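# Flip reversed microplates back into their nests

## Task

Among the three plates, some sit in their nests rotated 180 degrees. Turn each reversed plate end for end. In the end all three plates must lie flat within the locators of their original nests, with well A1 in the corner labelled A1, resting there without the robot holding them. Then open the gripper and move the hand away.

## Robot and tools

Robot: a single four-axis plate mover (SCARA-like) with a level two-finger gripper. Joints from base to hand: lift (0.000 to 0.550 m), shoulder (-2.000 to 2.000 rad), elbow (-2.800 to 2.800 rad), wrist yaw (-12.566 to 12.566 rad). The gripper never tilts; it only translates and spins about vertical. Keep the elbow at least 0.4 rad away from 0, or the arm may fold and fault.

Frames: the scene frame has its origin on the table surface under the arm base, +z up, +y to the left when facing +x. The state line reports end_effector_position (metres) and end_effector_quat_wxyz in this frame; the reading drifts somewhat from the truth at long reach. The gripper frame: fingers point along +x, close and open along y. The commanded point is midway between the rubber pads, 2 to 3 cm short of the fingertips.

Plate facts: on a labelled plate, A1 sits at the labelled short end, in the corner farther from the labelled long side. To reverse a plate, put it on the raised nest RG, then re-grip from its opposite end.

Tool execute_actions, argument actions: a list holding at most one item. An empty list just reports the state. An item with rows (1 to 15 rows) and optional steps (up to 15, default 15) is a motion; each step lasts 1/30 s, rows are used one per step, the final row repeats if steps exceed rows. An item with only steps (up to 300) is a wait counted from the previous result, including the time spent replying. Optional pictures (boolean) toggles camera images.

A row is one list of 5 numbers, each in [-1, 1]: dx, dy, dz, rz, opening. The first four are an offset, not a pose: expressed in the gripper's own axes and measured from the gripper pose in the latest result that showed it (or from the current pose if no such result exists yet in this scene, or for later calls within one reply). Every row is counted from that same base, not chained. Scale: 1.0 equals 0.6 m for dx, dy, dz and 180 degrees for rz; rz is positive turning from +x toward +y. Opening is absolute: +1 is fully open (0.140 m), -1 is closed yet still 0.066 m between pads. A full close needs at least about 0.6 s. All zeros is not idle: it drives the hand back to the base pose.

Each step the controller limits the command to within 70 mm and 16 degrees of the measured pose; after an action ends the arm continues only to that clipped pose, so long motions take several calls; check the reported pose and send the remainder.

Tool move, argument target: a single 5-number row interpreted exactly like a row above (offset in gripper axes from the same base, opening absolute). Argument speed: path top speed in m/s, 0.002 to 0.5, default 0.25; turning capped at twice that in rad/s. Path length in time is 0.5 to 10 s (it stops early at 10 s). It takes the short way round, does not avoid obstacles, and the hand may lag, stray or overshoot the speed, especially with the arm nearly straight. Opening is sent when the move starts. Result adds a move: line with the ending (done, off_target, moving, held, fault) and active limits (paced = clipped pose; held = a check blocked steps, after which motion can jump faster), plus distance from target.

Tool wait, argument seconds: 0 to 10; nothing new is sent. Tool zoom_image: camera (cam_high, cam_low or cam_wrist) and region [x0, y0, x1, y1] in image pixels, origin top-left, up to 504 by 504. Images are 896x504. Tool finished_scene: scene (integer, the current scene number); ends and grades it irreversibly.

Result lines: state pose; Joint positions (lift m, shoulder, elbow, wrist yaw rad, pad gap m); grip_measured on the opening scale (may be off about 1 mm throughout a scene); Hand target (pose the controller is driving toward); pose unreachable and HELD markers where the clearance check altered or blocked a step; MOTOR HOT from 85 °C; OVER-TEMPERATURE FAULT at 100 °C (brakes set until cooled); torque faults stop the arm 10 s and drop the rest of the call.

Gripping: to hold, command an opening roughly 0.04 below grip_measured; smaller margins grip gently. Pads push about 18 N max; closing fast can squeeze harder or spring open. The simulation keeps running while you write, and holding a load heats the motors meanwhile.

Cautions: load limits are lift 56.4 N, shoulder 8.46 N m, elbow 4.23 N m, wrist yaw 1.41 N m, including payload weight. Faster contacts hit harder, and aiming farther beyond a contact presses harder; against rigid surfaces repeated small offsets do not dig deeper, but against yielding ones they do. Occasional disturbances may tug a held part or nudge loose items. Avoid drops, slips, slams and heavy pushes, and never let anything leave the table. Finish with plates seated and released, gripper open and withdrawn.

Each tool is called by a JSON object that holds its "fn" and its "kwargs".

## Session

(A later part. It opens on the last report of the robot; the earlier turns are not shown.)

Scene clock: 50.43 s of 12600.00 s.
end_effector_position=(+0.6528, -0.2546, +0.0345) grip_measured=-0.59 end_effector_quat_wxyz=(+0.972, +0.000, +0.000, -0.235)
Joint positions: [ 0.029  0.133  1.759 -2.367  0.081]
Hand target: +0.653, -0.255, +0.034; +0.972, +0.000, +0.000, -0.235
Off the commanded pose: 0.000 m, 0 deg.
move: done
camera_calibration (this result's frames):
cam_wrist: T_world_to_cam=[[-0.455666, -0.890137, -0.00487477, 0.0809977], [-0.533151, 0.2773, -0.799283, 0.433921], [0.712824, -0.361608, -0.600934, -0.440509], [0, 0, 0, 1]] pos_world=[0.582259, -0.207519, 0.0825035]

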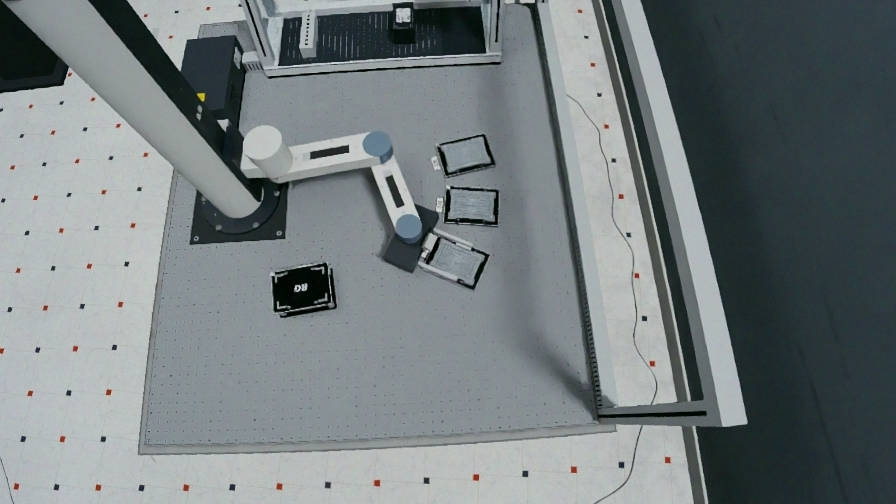

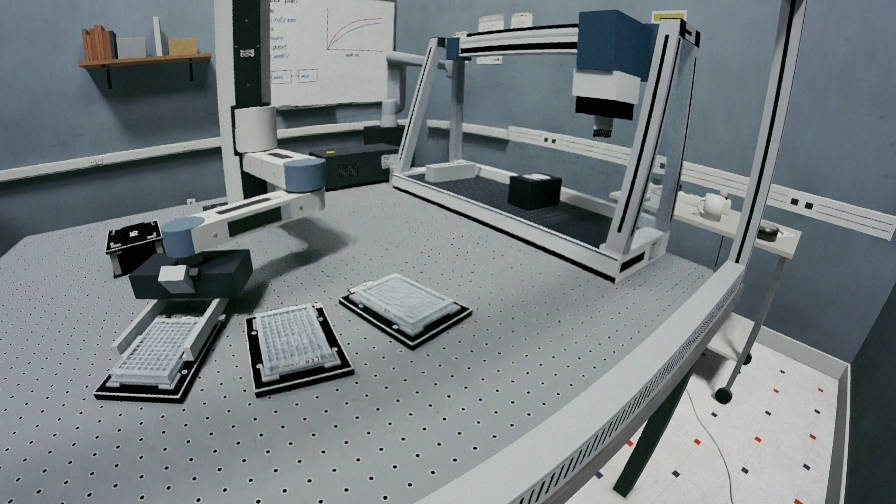

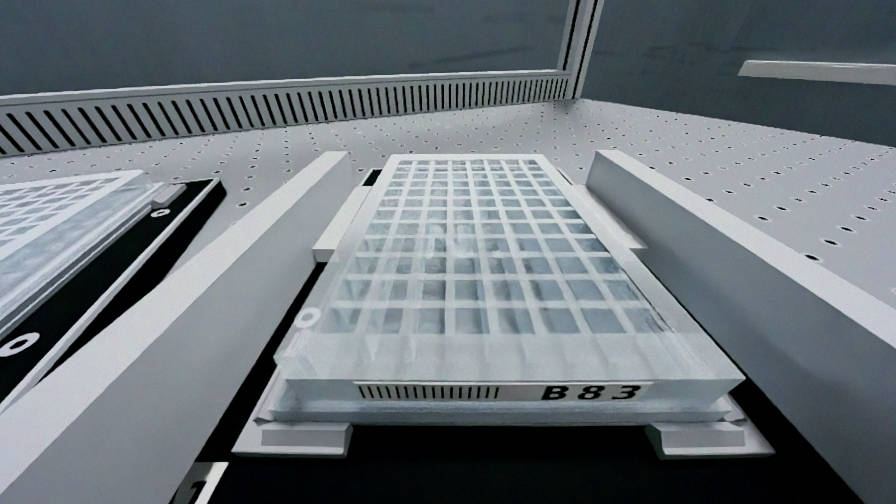

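{"fn": "execute_actions", "kwargs": {"actions": [{"rows":[[0,0,0,0,-0.1]],"steps":9}], "pictures": false}}

{"fn": "move", "kwargs": {"target": [0, 0, 0.0442, 0, -0.1], "speed": 0.15}}

{"fn": "move", "kwargs": {"target": [-0.0515, 0.3045, 0, 0.1067, -0.1], "speed": 0.3}}

Scene clock: 54.17 s of 12600.00 s.
end_effector_position=(+0.6528, -0.2546, +0.0345) grip_measured=-0.10 end_effector_quat_wxyz=(+0.972, +0.000, +0.000, -0.235)
Joint positions: [ 0.029  0.133  1.759 -2.367  0.099]
Hand target: +0.653, -0.255, +0.034; +0.972, +0.000, +0.000, -0.235
Off the commanded pose: 0.000 m, 0 deg.
Steps of this call (steps 1 to 90: nothing new was sent; then 0.43 s passed at rest; steps 91 to 99: all 9 steps of this action). Readings (end_effector_position):
91: (+0.6528, -0.2546, +0.0345)
92: (+0.6528, -0.2546, +0.0345)
94: (+0.6528, -0.2546, +0.0345)
98: (+0.6528, -0.2546, +0.0345)
99: the state above

Scene clock: 55.10 s of 12600.00 s.
end_effector_position=(+0.6528, -0.2546, +0.0610) grip_measured=-0.10 end_effector_quat_wxyz=(+0.972, +0.000, +0.000, -0.235)
Joint positions: [ 0.056  0.133  1.759 -2.367  0.099]
Hand target: +0.653, -0.255, +0.061; +0.972, +0.000, +0.000, -0.235
Off the commanded pose: 0.000 m, 0 deg.
move: done
camera_calibration (this result's frames):
cam_wrist: T_world_to_cam=[[-0.455646, -0.890148, -0.00487477, 0.0811224], [-0.533158, 0.277288, -0.799283, 0.455167], [0.712832, -0.361591, -0.600934, -0.42454], [0, 0, 0, 1]] pos_world=[0.582265, -0.207511, 0.109083]

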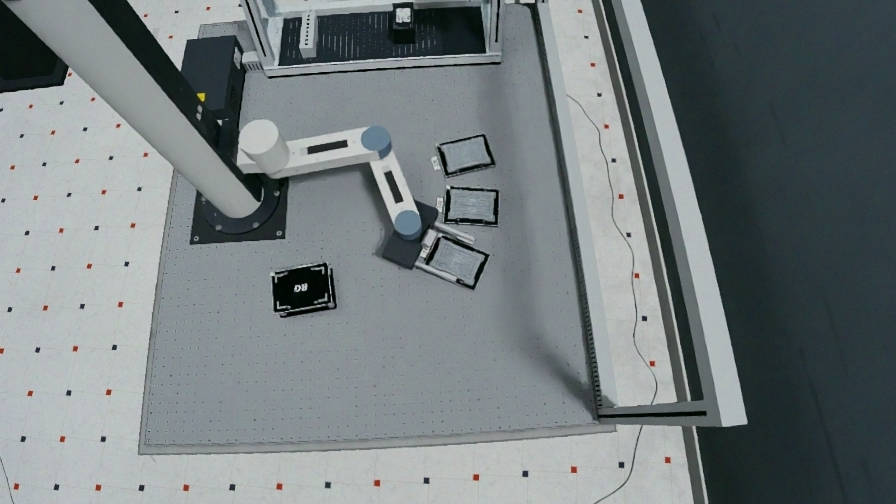

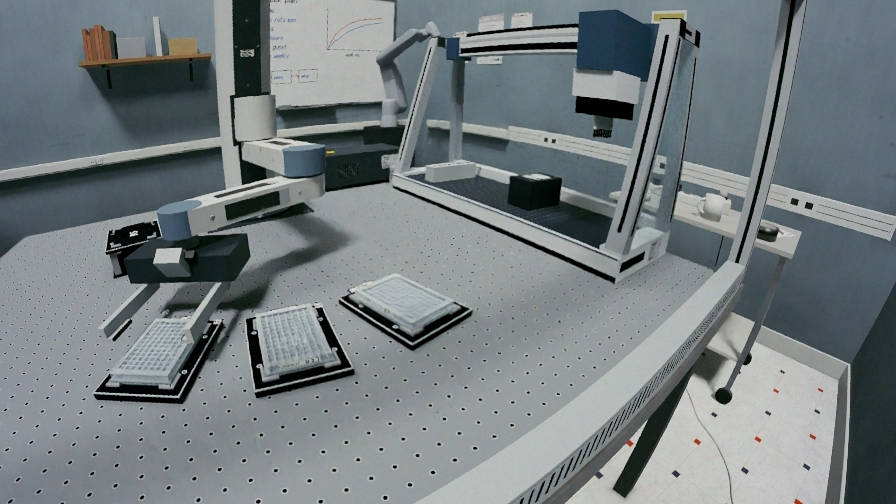

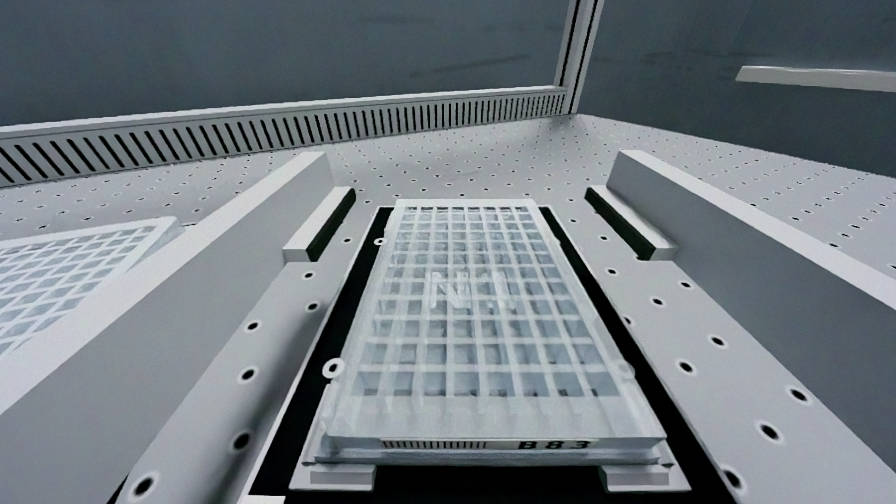

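Scene clock: 56.10 s of 12600.00 s.
end_effector_position=(+0.7088, -0.0777, +0.0610) grip_measured=-0.10 end_effector_quat_wxyz=(+0.998, +0.000, +0.000, -0.070)
Joint positions: [ 0.056  0.487  1.747 -2.373  0.099]
Hand target: +0.709, -0.078, +0.061; +0.998, +0.000, +0.000, -0.070
Off the commanded pose: 0.000 m, 0 deg.
move: done
camera_calibration (this result's frames):
cam_wrist: T_world_to_cam=[[-0.136703, -0.9906, -0.00487477, 0.0302254], [-0.594767, 0.086011, -0.799283, 0.46479], [0.79219, -0.106365, -0.600934, -0.436926], [0, 0, 0, 1]] pos_world=[0.626702, -0.0565094, 0.109082]

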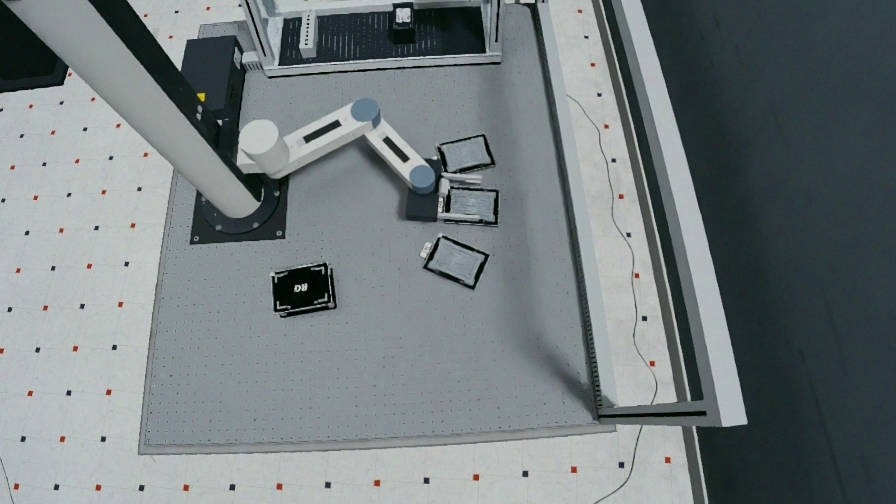

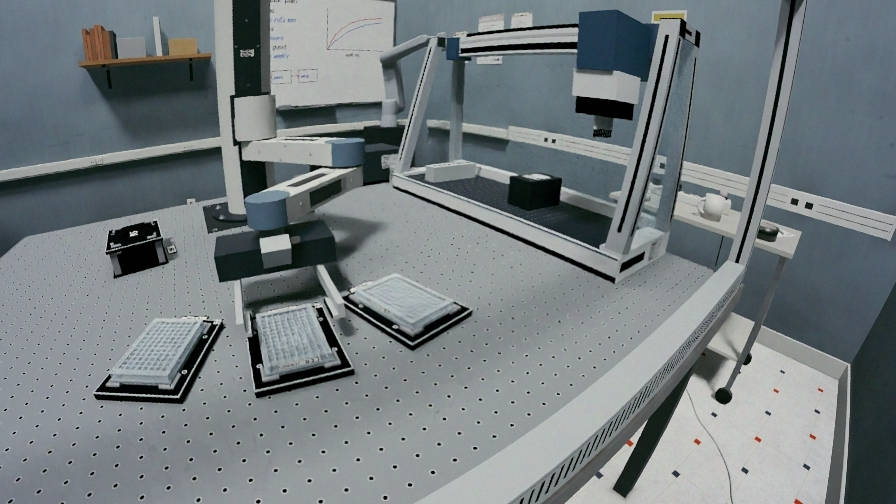

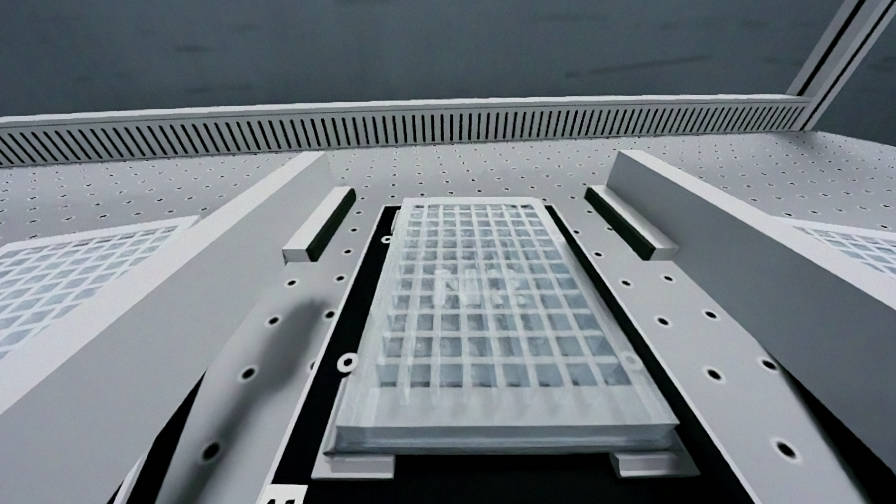

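{"fn": "move", "kwargs": {"target": [0.0032, -0.0063, -0.044, 0.0025, -0.1], "speed": 0.06}}

Scene clock: 57.50 s of 12600.00 s.
end_effector_position=(+0.7101, -0.0817, +0.0346) grip_measured=-0.10 end_effector_quat_wxyz=(+0.998, +0.000, +0.000, -0.066)
Joint positions: [ 0.03   0.469  1.759 -2.36   0.099]
Hand target: +0.710, -0.082, +0.035; +0.998, +0.000, +0.000, -0.066
Off the commanded pose: 0.000 m, 0 deg.
move: done
camera_calibration (this result's frames):
cam_wrist: T_world_to_cam=[[-0.129224, -0.991603, -0.00487477, 0.0209113], [-0.595399, 0.0815208, -0.799283, 0.444877], [0.79297, -0.100384, -0.600934, -0.454394], [0, 0, 0, 1]] pos_world=[0.627902, -0.0611451, 0.0826233]

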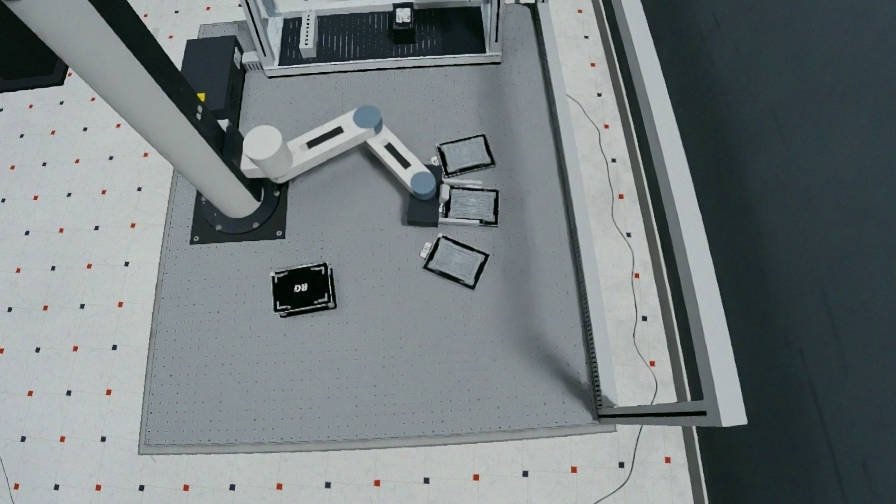

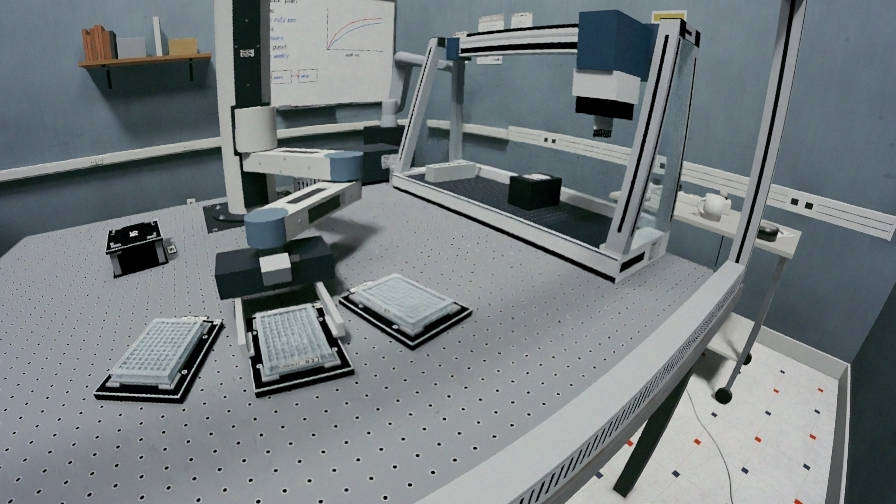

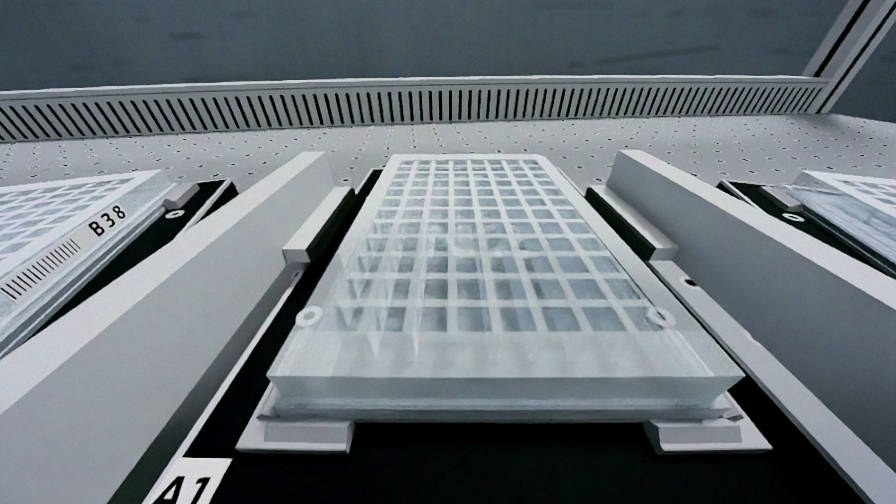

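{"fn": "execute_actions", "kwargs": {"actions": [{"rows":[[0.0003,-0.0005,0,0,-0.3],[0.0003,-0.0005,0,0,-0.4],[0.0003,-0.0005,0,0,-0.47],[0.0003,-0.0005,0,0,-0.5],[0.0003,-0.0005,0,0,-0.52],[0.0003,-0.0005,0,0,-0.54],[0.0003,-0.0005,0,0,-0.56],[0.0003,-0.0005,0,0,-0.57],[0.0003,-0.0005,0,0,-0.58],[0.0003,-0.0005,0,0,-0.59],[0.0003,-0.0005,0,0,-0.61],[0.0003,-0.0005,0,0,-0.63]],"steps":15}], "pictures": false}}

{"fn": "move", "kwargs": {"target": [0, 0, 0.06, 0, -0.63], "speed": 0.08}}

Scene clock: 63.47 s of 12600.00 s.
end_effector_position=(+0.7103, -0.0820, +0.0346) grip_measured=-0.60 end_effector_quat_wxyz=(+0.998, +0.000, +0.000, -0.066)
Joint positions: [ 0.03   0.468  1.76  -2.36   0.081]
Hand target: +0.710, -0.082, +0.035; +0.998, +0.000, +0.000, -0.066
Off the commanded pose: 0.000 m, 0 deg.
Steps of this call (steps 1 to 90: nothing new was sent; then 2.47 s passed at rest; steps 91 to 105: all 15 steps of this action). Readings (end_effector_position):
91: (+0.7101, -0.0817, +0.0346)
92: (+0.7103, -0.0819, +0.0346)
94: (+0.7103, -0.0820, +0.0346)
98: (+0.7103, -0.0820, +0.0346)
105: the state above

Scene clock: 64.43 s of 12600.00 s.
end_effector_position=(+0.7103, -0.0820, +0.0706) grip_measured=-0.60 end_effector_quat_wxyz=(+0.998, +0.000, +0.000, -0.066)
Joint positions: [ 0.066  0.468  1.76  -2.36   0.081]
Hand target: +0.710, -0.082, +0.071; +0.998, +0.000, +0.000, -0.066
Off the commanded pose: 0.000 m, 0 deg.
move: done
camera_calibration (this result's frames):
cam_wrist: T_world_to_cam=[[-0.129194, -0.991607, -0.00487477, 0.0208262], [-0.595402, 0.0815029, -0.799283, 0.473793], [0.792973, -0.10036, -0.600934, -0.432868], [0, 0, 0, 1]] pos_world=[0.62804, -0.0614069, 0.118671]

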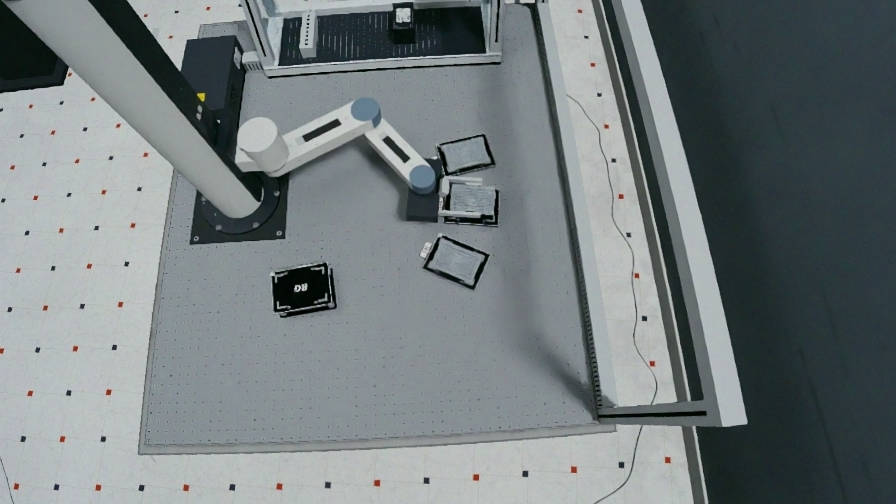

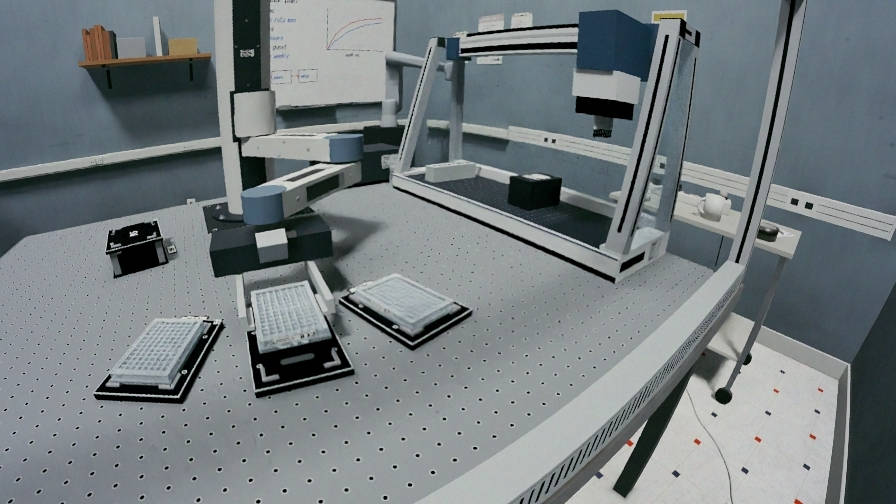

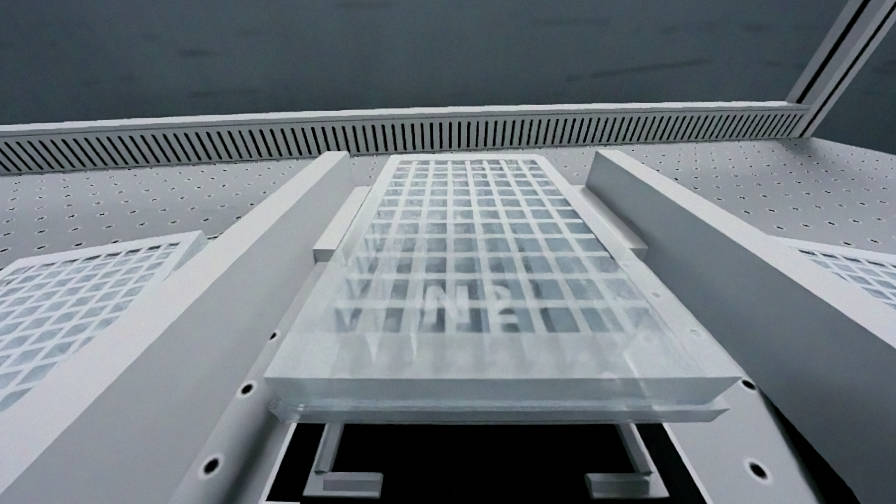

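{"fn": "move", "kwargs": {"target": [-0.7562, -0.4986, 0.074, -0.9172, -0.64], "speed": 0.5}}

Scene clock: 68.60 s of 12600.00 s.
end_effector_position=(+0.2214, -0.3192, +0.1150) grip_measured=-0.60 end_effector_quat_wxyz=(-0.064, -0.000, -0.000, +0.998)
Joint positions: [ 0.11  -0.277  1.489 -4.226  0.081]
Hand target: +0.222, -0.319, +0.115; -0.064, -0.000, -0.000, +0.998
Off the commanded pose: 0.000 m, 0 deg.
move: done
camera_calibration (this result's frames):
cam_wrist: T_world_to_cam=[[-0.130035, 0.991497, -0.00487477, 0.355853], [0.596346, 0.074281, -0.799283, -0.0286413], [-0.792125, -0.106842, -0.600934, 0.306487], [0, 0, 0, 1]] pos_world=[0.306129, -0.317954, 0.163021]

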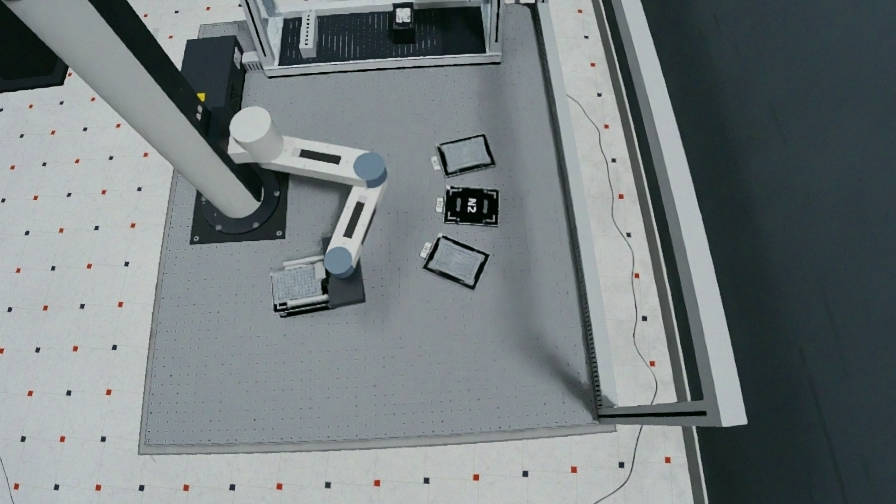

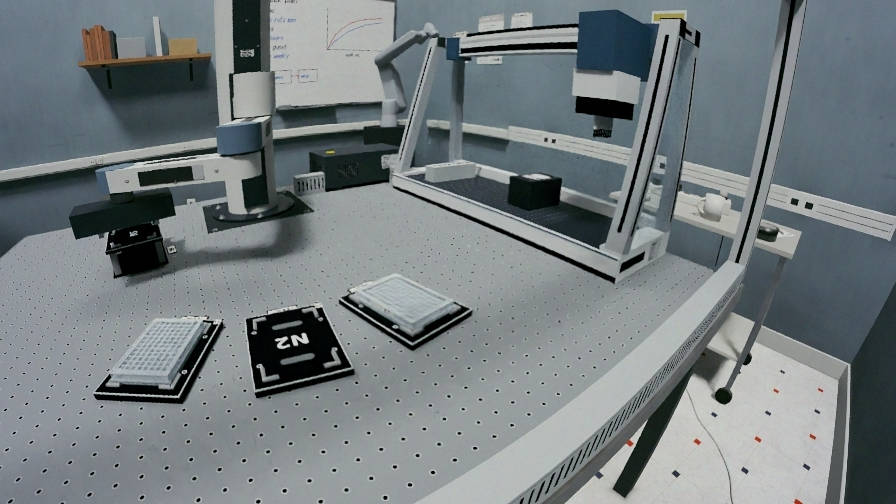

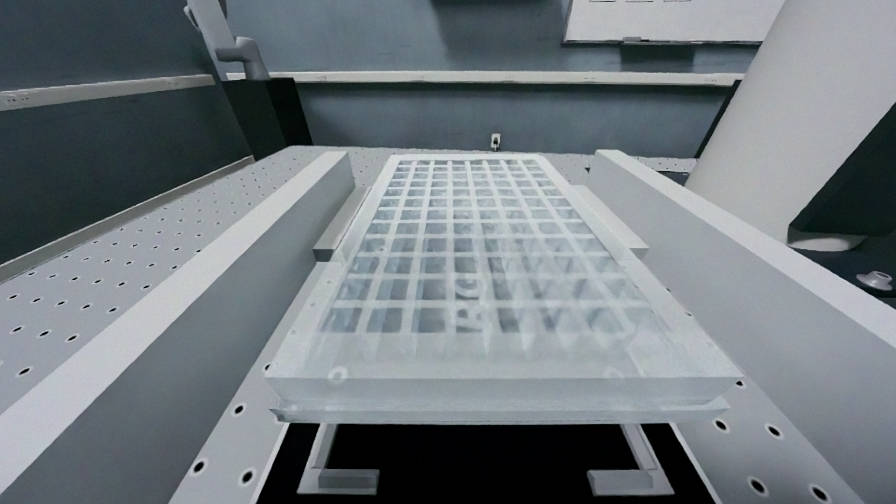

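{"fn": "move", "kwargs": {"target": [0, 0, -0.042, 0, -0.64], "speed": 0.08}}

{"fn": "move", "kwargs": {"target": [0, 0, -0.012, 0, -0.64], "speed": 0.012}}

Scene clock: 69.93 s of 12600.00 s.
end_effector_position=(+0.2214, -0.3192, +0.0897) grip_measured=-0.60 end_effector_quat_wxyz=(-0.064, -0.000, -0.000, +0.998)
Joint positions: [ 0.085 -0.277  1.489 -4.226  0.081]
Hand target: +0.221, -0.319, +0.090; -0.064, -0.000, -0.000, +0.998
Off the commanded pose: 0.000 m, 0 deg.
move: done
camera_calibration (this result's frames):
cam_wrist: T_world_to_cam=[[-0.130061, 0.991494, -0.00487477, 0.355732], [0.596344, 0.074297, -0.799283, -0.0488451], [-0.792123, -0.106863, -0.600934, 0.291306], [0, 0, 0, 1]] pos_world=[0.306145, -0.317947, 0.137749]

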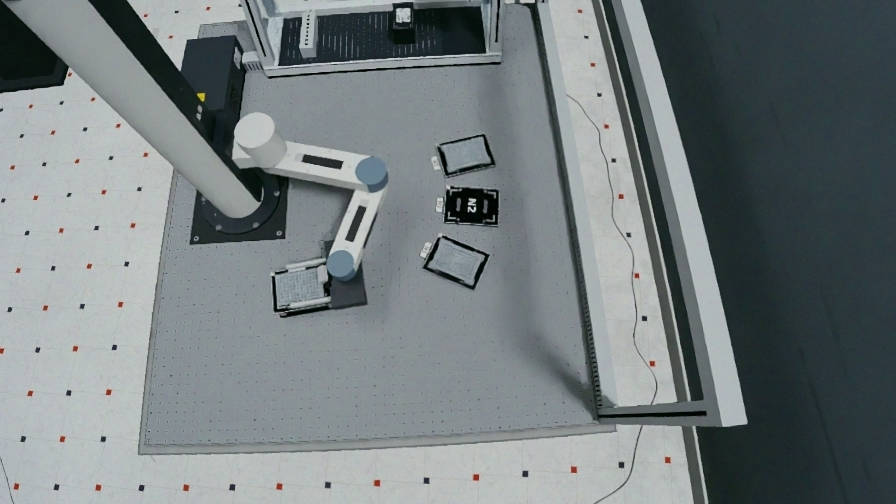

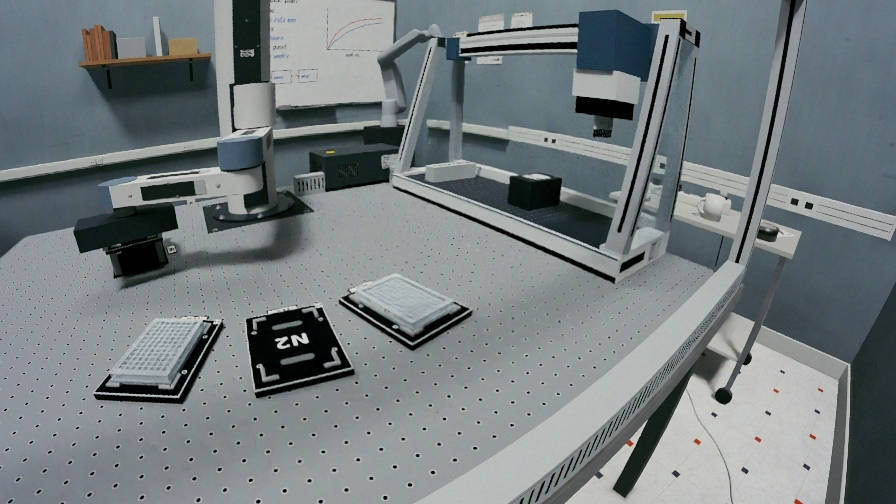

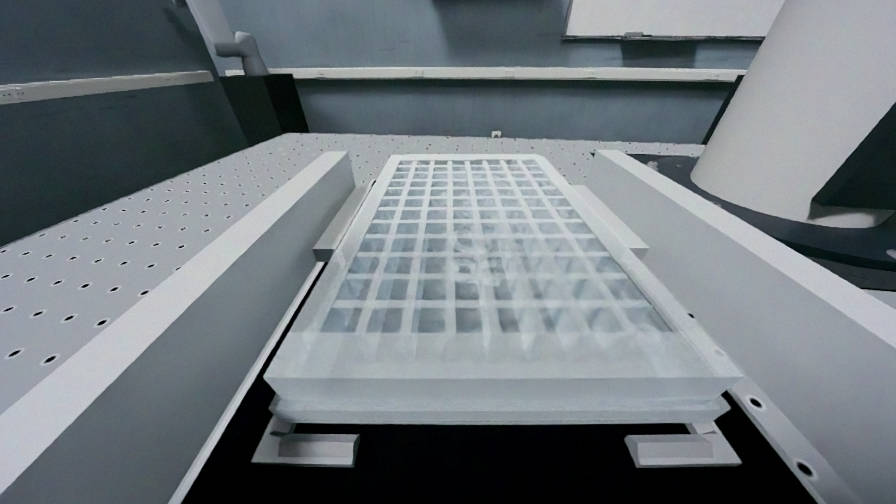

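Scene clock: 70.77 s of 12600.00 s.
end_effector_position=(+0.2214, -0.3192, +0.0825) grip_measured=-0.60 end_effector_quat_wxyz=(-0.064, -0.000, -0.000, +0.998)
Joint positions: [ 0.078 -0.277  1.489 -4.226  0.081]
Hand target: +0.221, -0.319, +0.083; -0.064, -0.000, -0.000, +0.998
Off the commanded pose: 0.000 m, 0 deg.
move: done
camera_calibration (this result's frames):
cam_wrist: T_world_to_cam=[[-0.130058, 0.991494, -0.00487477, 0.355696], [0.596344, 0.0742946, -0.799283, -0.0545782], [-0.792123, -0.10686, -0.600934, 0.286997], [0, 0, 0, 1]] pos_world=[0.306145, -0.317947, 0.130577]

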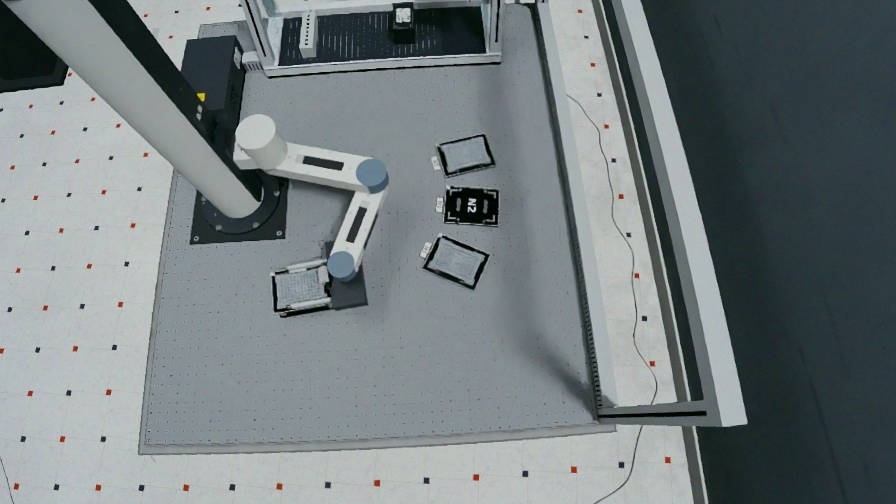

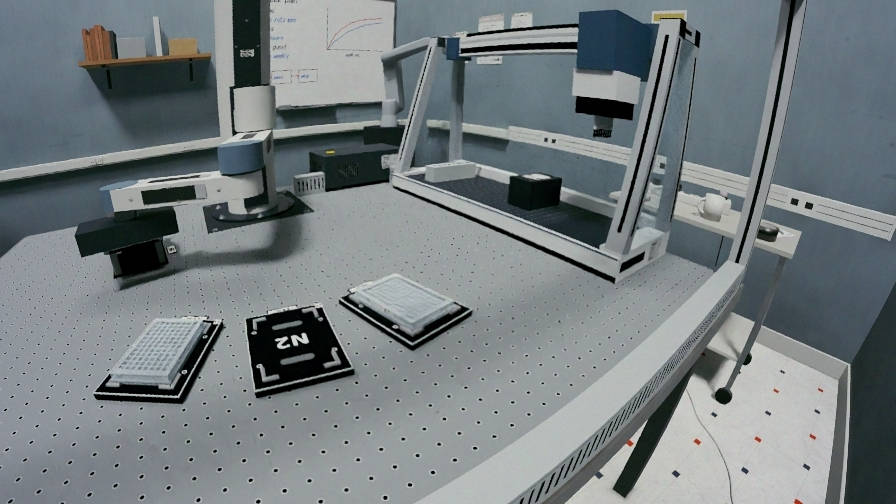

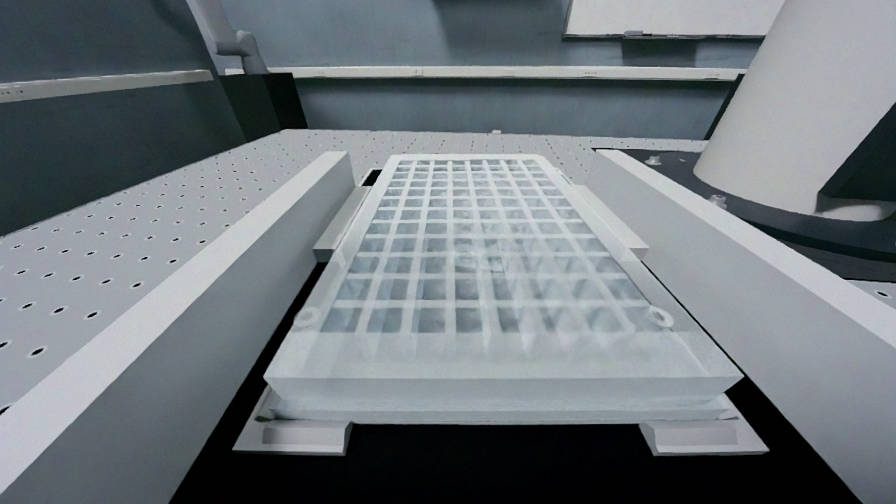

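{"fn": "execute_actions", "kwargs": {"actions": [{"rows":[[0,0,0,0,-0.2]],"steps":8}], "pictures": false}}

{"fn": "move", "kwargs": {"target": [0, 0, 0.035, 0, -0.2], "speed": 0.15}}

{"fn": "move", "kwargs": {"target": [0, 0, 0, 0.995, -0.2], "speed": 0.5}}

{"fn": "move", "kwargs": {"target": [-0.0005, 0, -0.035, 0.005, -0.3], "speed": 0.06}}

Scene clock: 72.13 s of 12600.00 s.
end_effector_position=(+0.2214, -0.3192, +0.0825) grip_measured=-0.20 end_effector_quat_wxyz=(-0.064, -0.000, -0.000, +0.998)
Joint positions: [ 0.078 -0.277  1.489 -4.226  0.096]
Hand target: +0.221, -0.319, +0.083; -0.064, -0.000, -0.000, +0.998
Off the commanded pose: 0.000 m, 0 deg.
Steps of this call (steps 1 to 33: nothing new was sent; steps 34 to 41: all 8 steps of this action). Readings (end_effector_position):
34: (+0.2214, -0.3192, +0.0825)
35: (+0.2214, -0.3192, +0.0825)
37: (+0.2214, -0.3192, +0.0825)
41: the state above

Scene clock: 73.07 s of 12600.00 s.
end_effector_position=(+0.2214, -0.3192, +0.1036) grip_measured=-0.20 end_effector_quat_wxyz=(-0.064, -0.000, -0.000, +0.998)
Joint positions: [ 0.099 -0.277  1.49  -4.226  0.096]
Hand target: +0.221, -0.319, +0.104; -0.064, -0.000, -0.000, +0.998
Off the commanded pose: 0.000 m, 0 deg.
move: done
camera_calibration (this result's frames):
cam_wrist: T_world_to_cam=[[-0.13008, 0.991492, -0.00487477, 0.355808], [0.596342, 0.0743081, -0.799283, -0.037744], [-0.792121, -0.106878, -0.600934, 0.299649], [0, 0, 0, 1]] pos_world=[0.30615, -0.31795, 0.151636]

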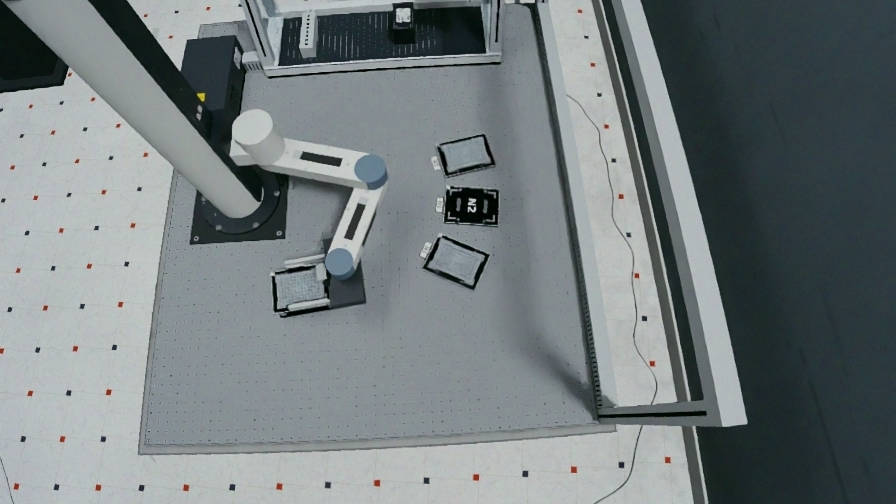

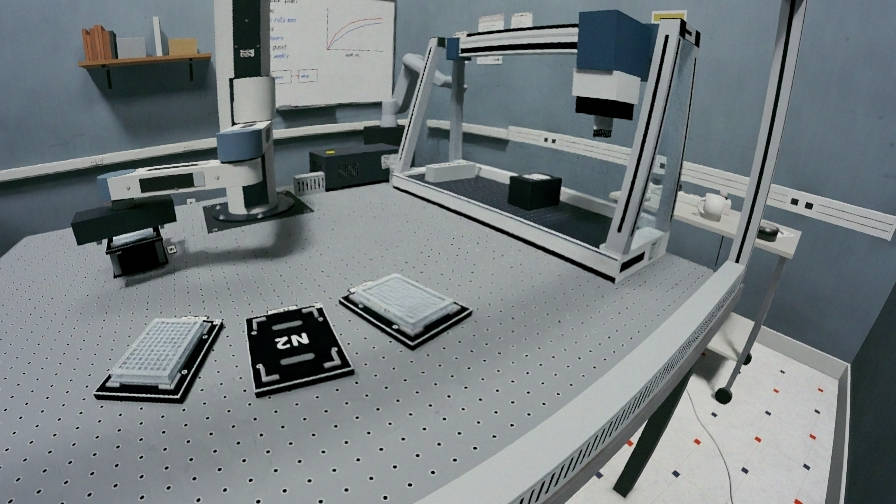

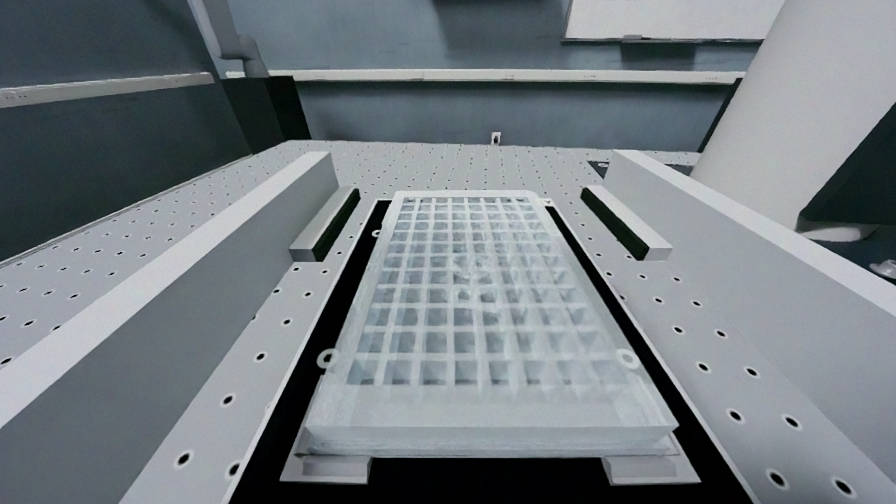

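Scene clock: 76.60 s of 12600.00 s.
end_effector_position=(+0.2216, -0.3195, +0.1036) grip_measured=-0.20 end_effector_quat_wxyz=(+0.998, +0.000, +0.000, +0.056)
Joint positions: [ 0.099 -1.085  1.459 -0.261  0.096]
Hand target: +0.221, -0.320, +0.104; +0.998, +0.000, +0.000, +0.056
Off the commanded pose: 0.000 m, 0 deg.
move: done
camera_calibration (this result's frames):
cam_wrist: T_world_to_cam=[[0.114705, -0.993388, -0.00487477, -0.332328], [-0.597422, -0.0650611, -0.799283, 0.18216], [0.793681, 0.0945941, -0.600934, 0.0127481], [0, 0, 0, 1]] pos_world=[0.136828, -0.319485, 0.151638]

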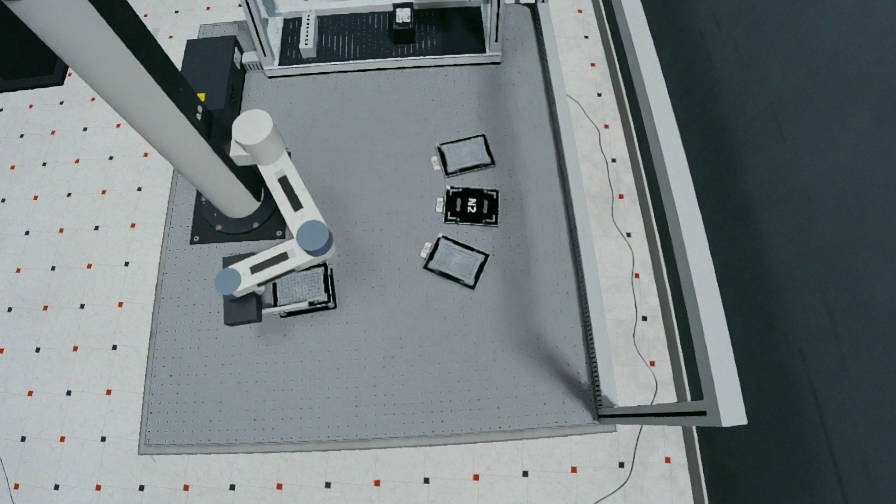

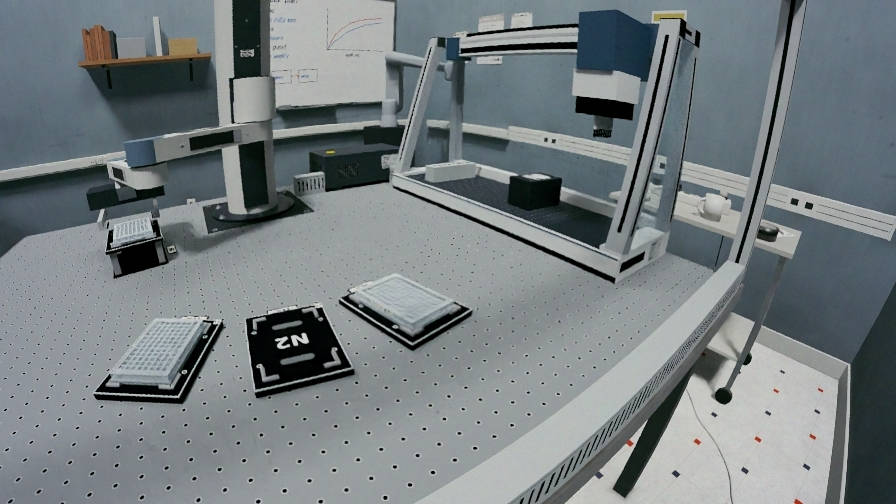

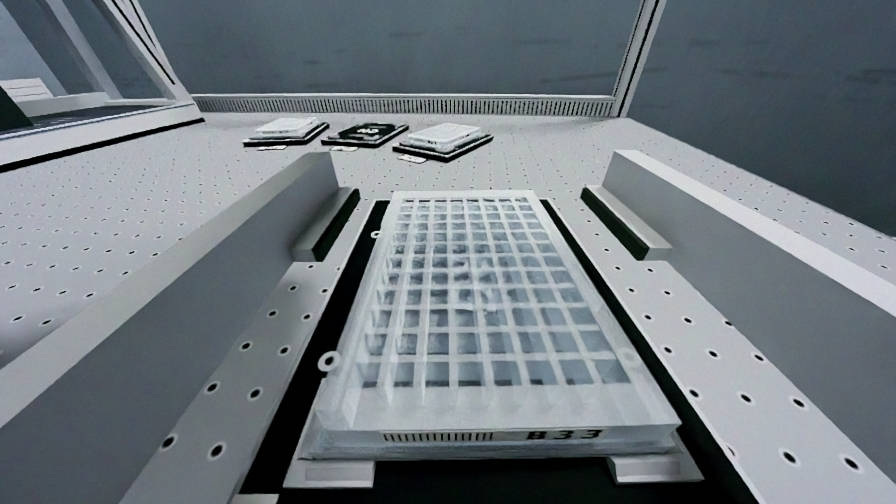

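Scene clock: 77.30 s of 12600.00 s.
end_effector_position=(+0.2214, -0.3196, +0.0825) grip_measured=-0.30 end_effector_quat_wxyz=(+0.998, +0.000, +0.000, +0.064)
Joint positions: [ 0.078 -1.087  1.47  -0.254  0.092]
Hand target: +0.221, -0.320, +0.083; +0.998, +0.000, +0.000, +0.064
Off the commanded pose: 0.000 m, 0 deg.
move: done
camera_calibration (this result's frames):
cam_wrist: T_world_to_cam=[[0.130154, -0.991482, -0.00487477, -0.335271], [-0.596337, -0.0743526, -0.799283, 0.161985], [0.792113, 0.106937, -0.600934, 0.00456161], [0, 0, 0, 1]] pos_world=[0.136621, -0.320858, 0.130579]

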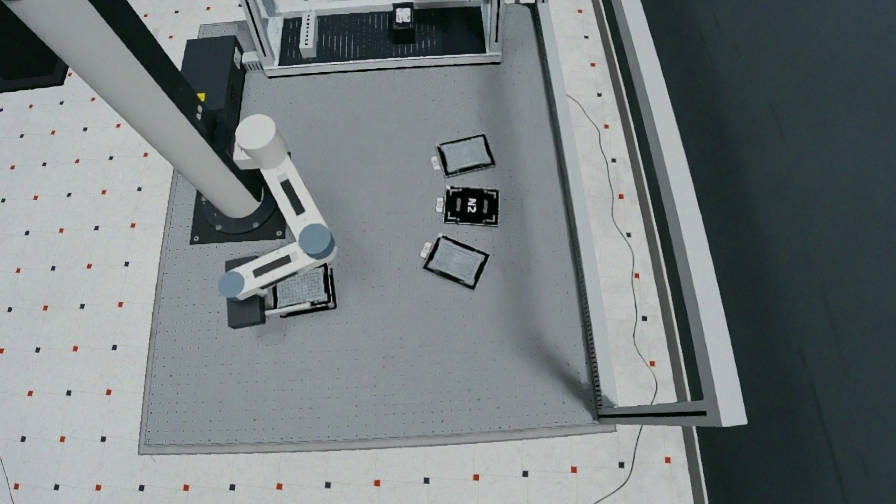

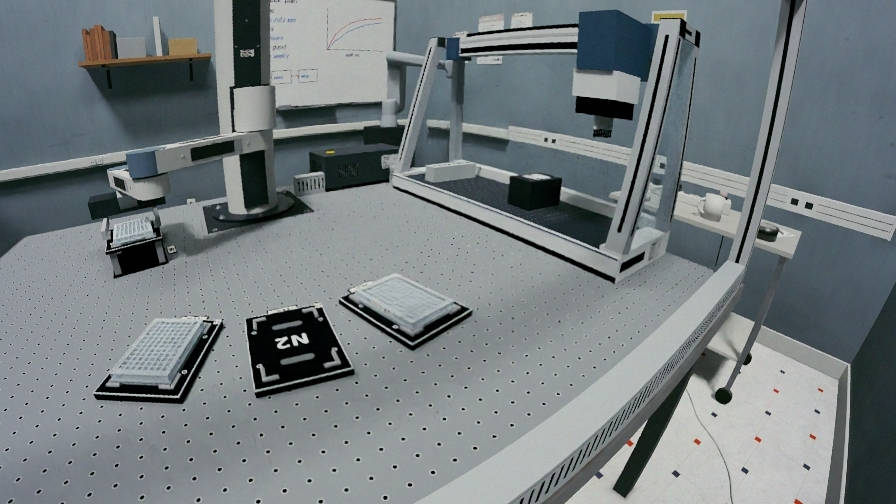

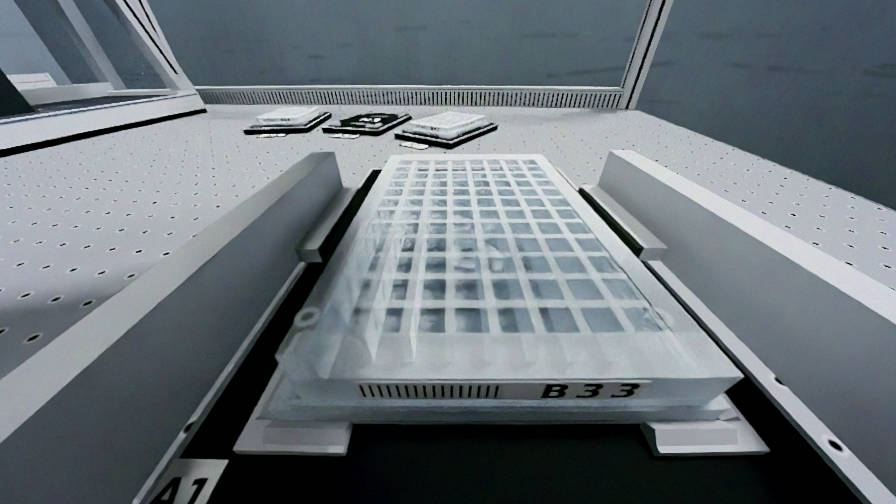

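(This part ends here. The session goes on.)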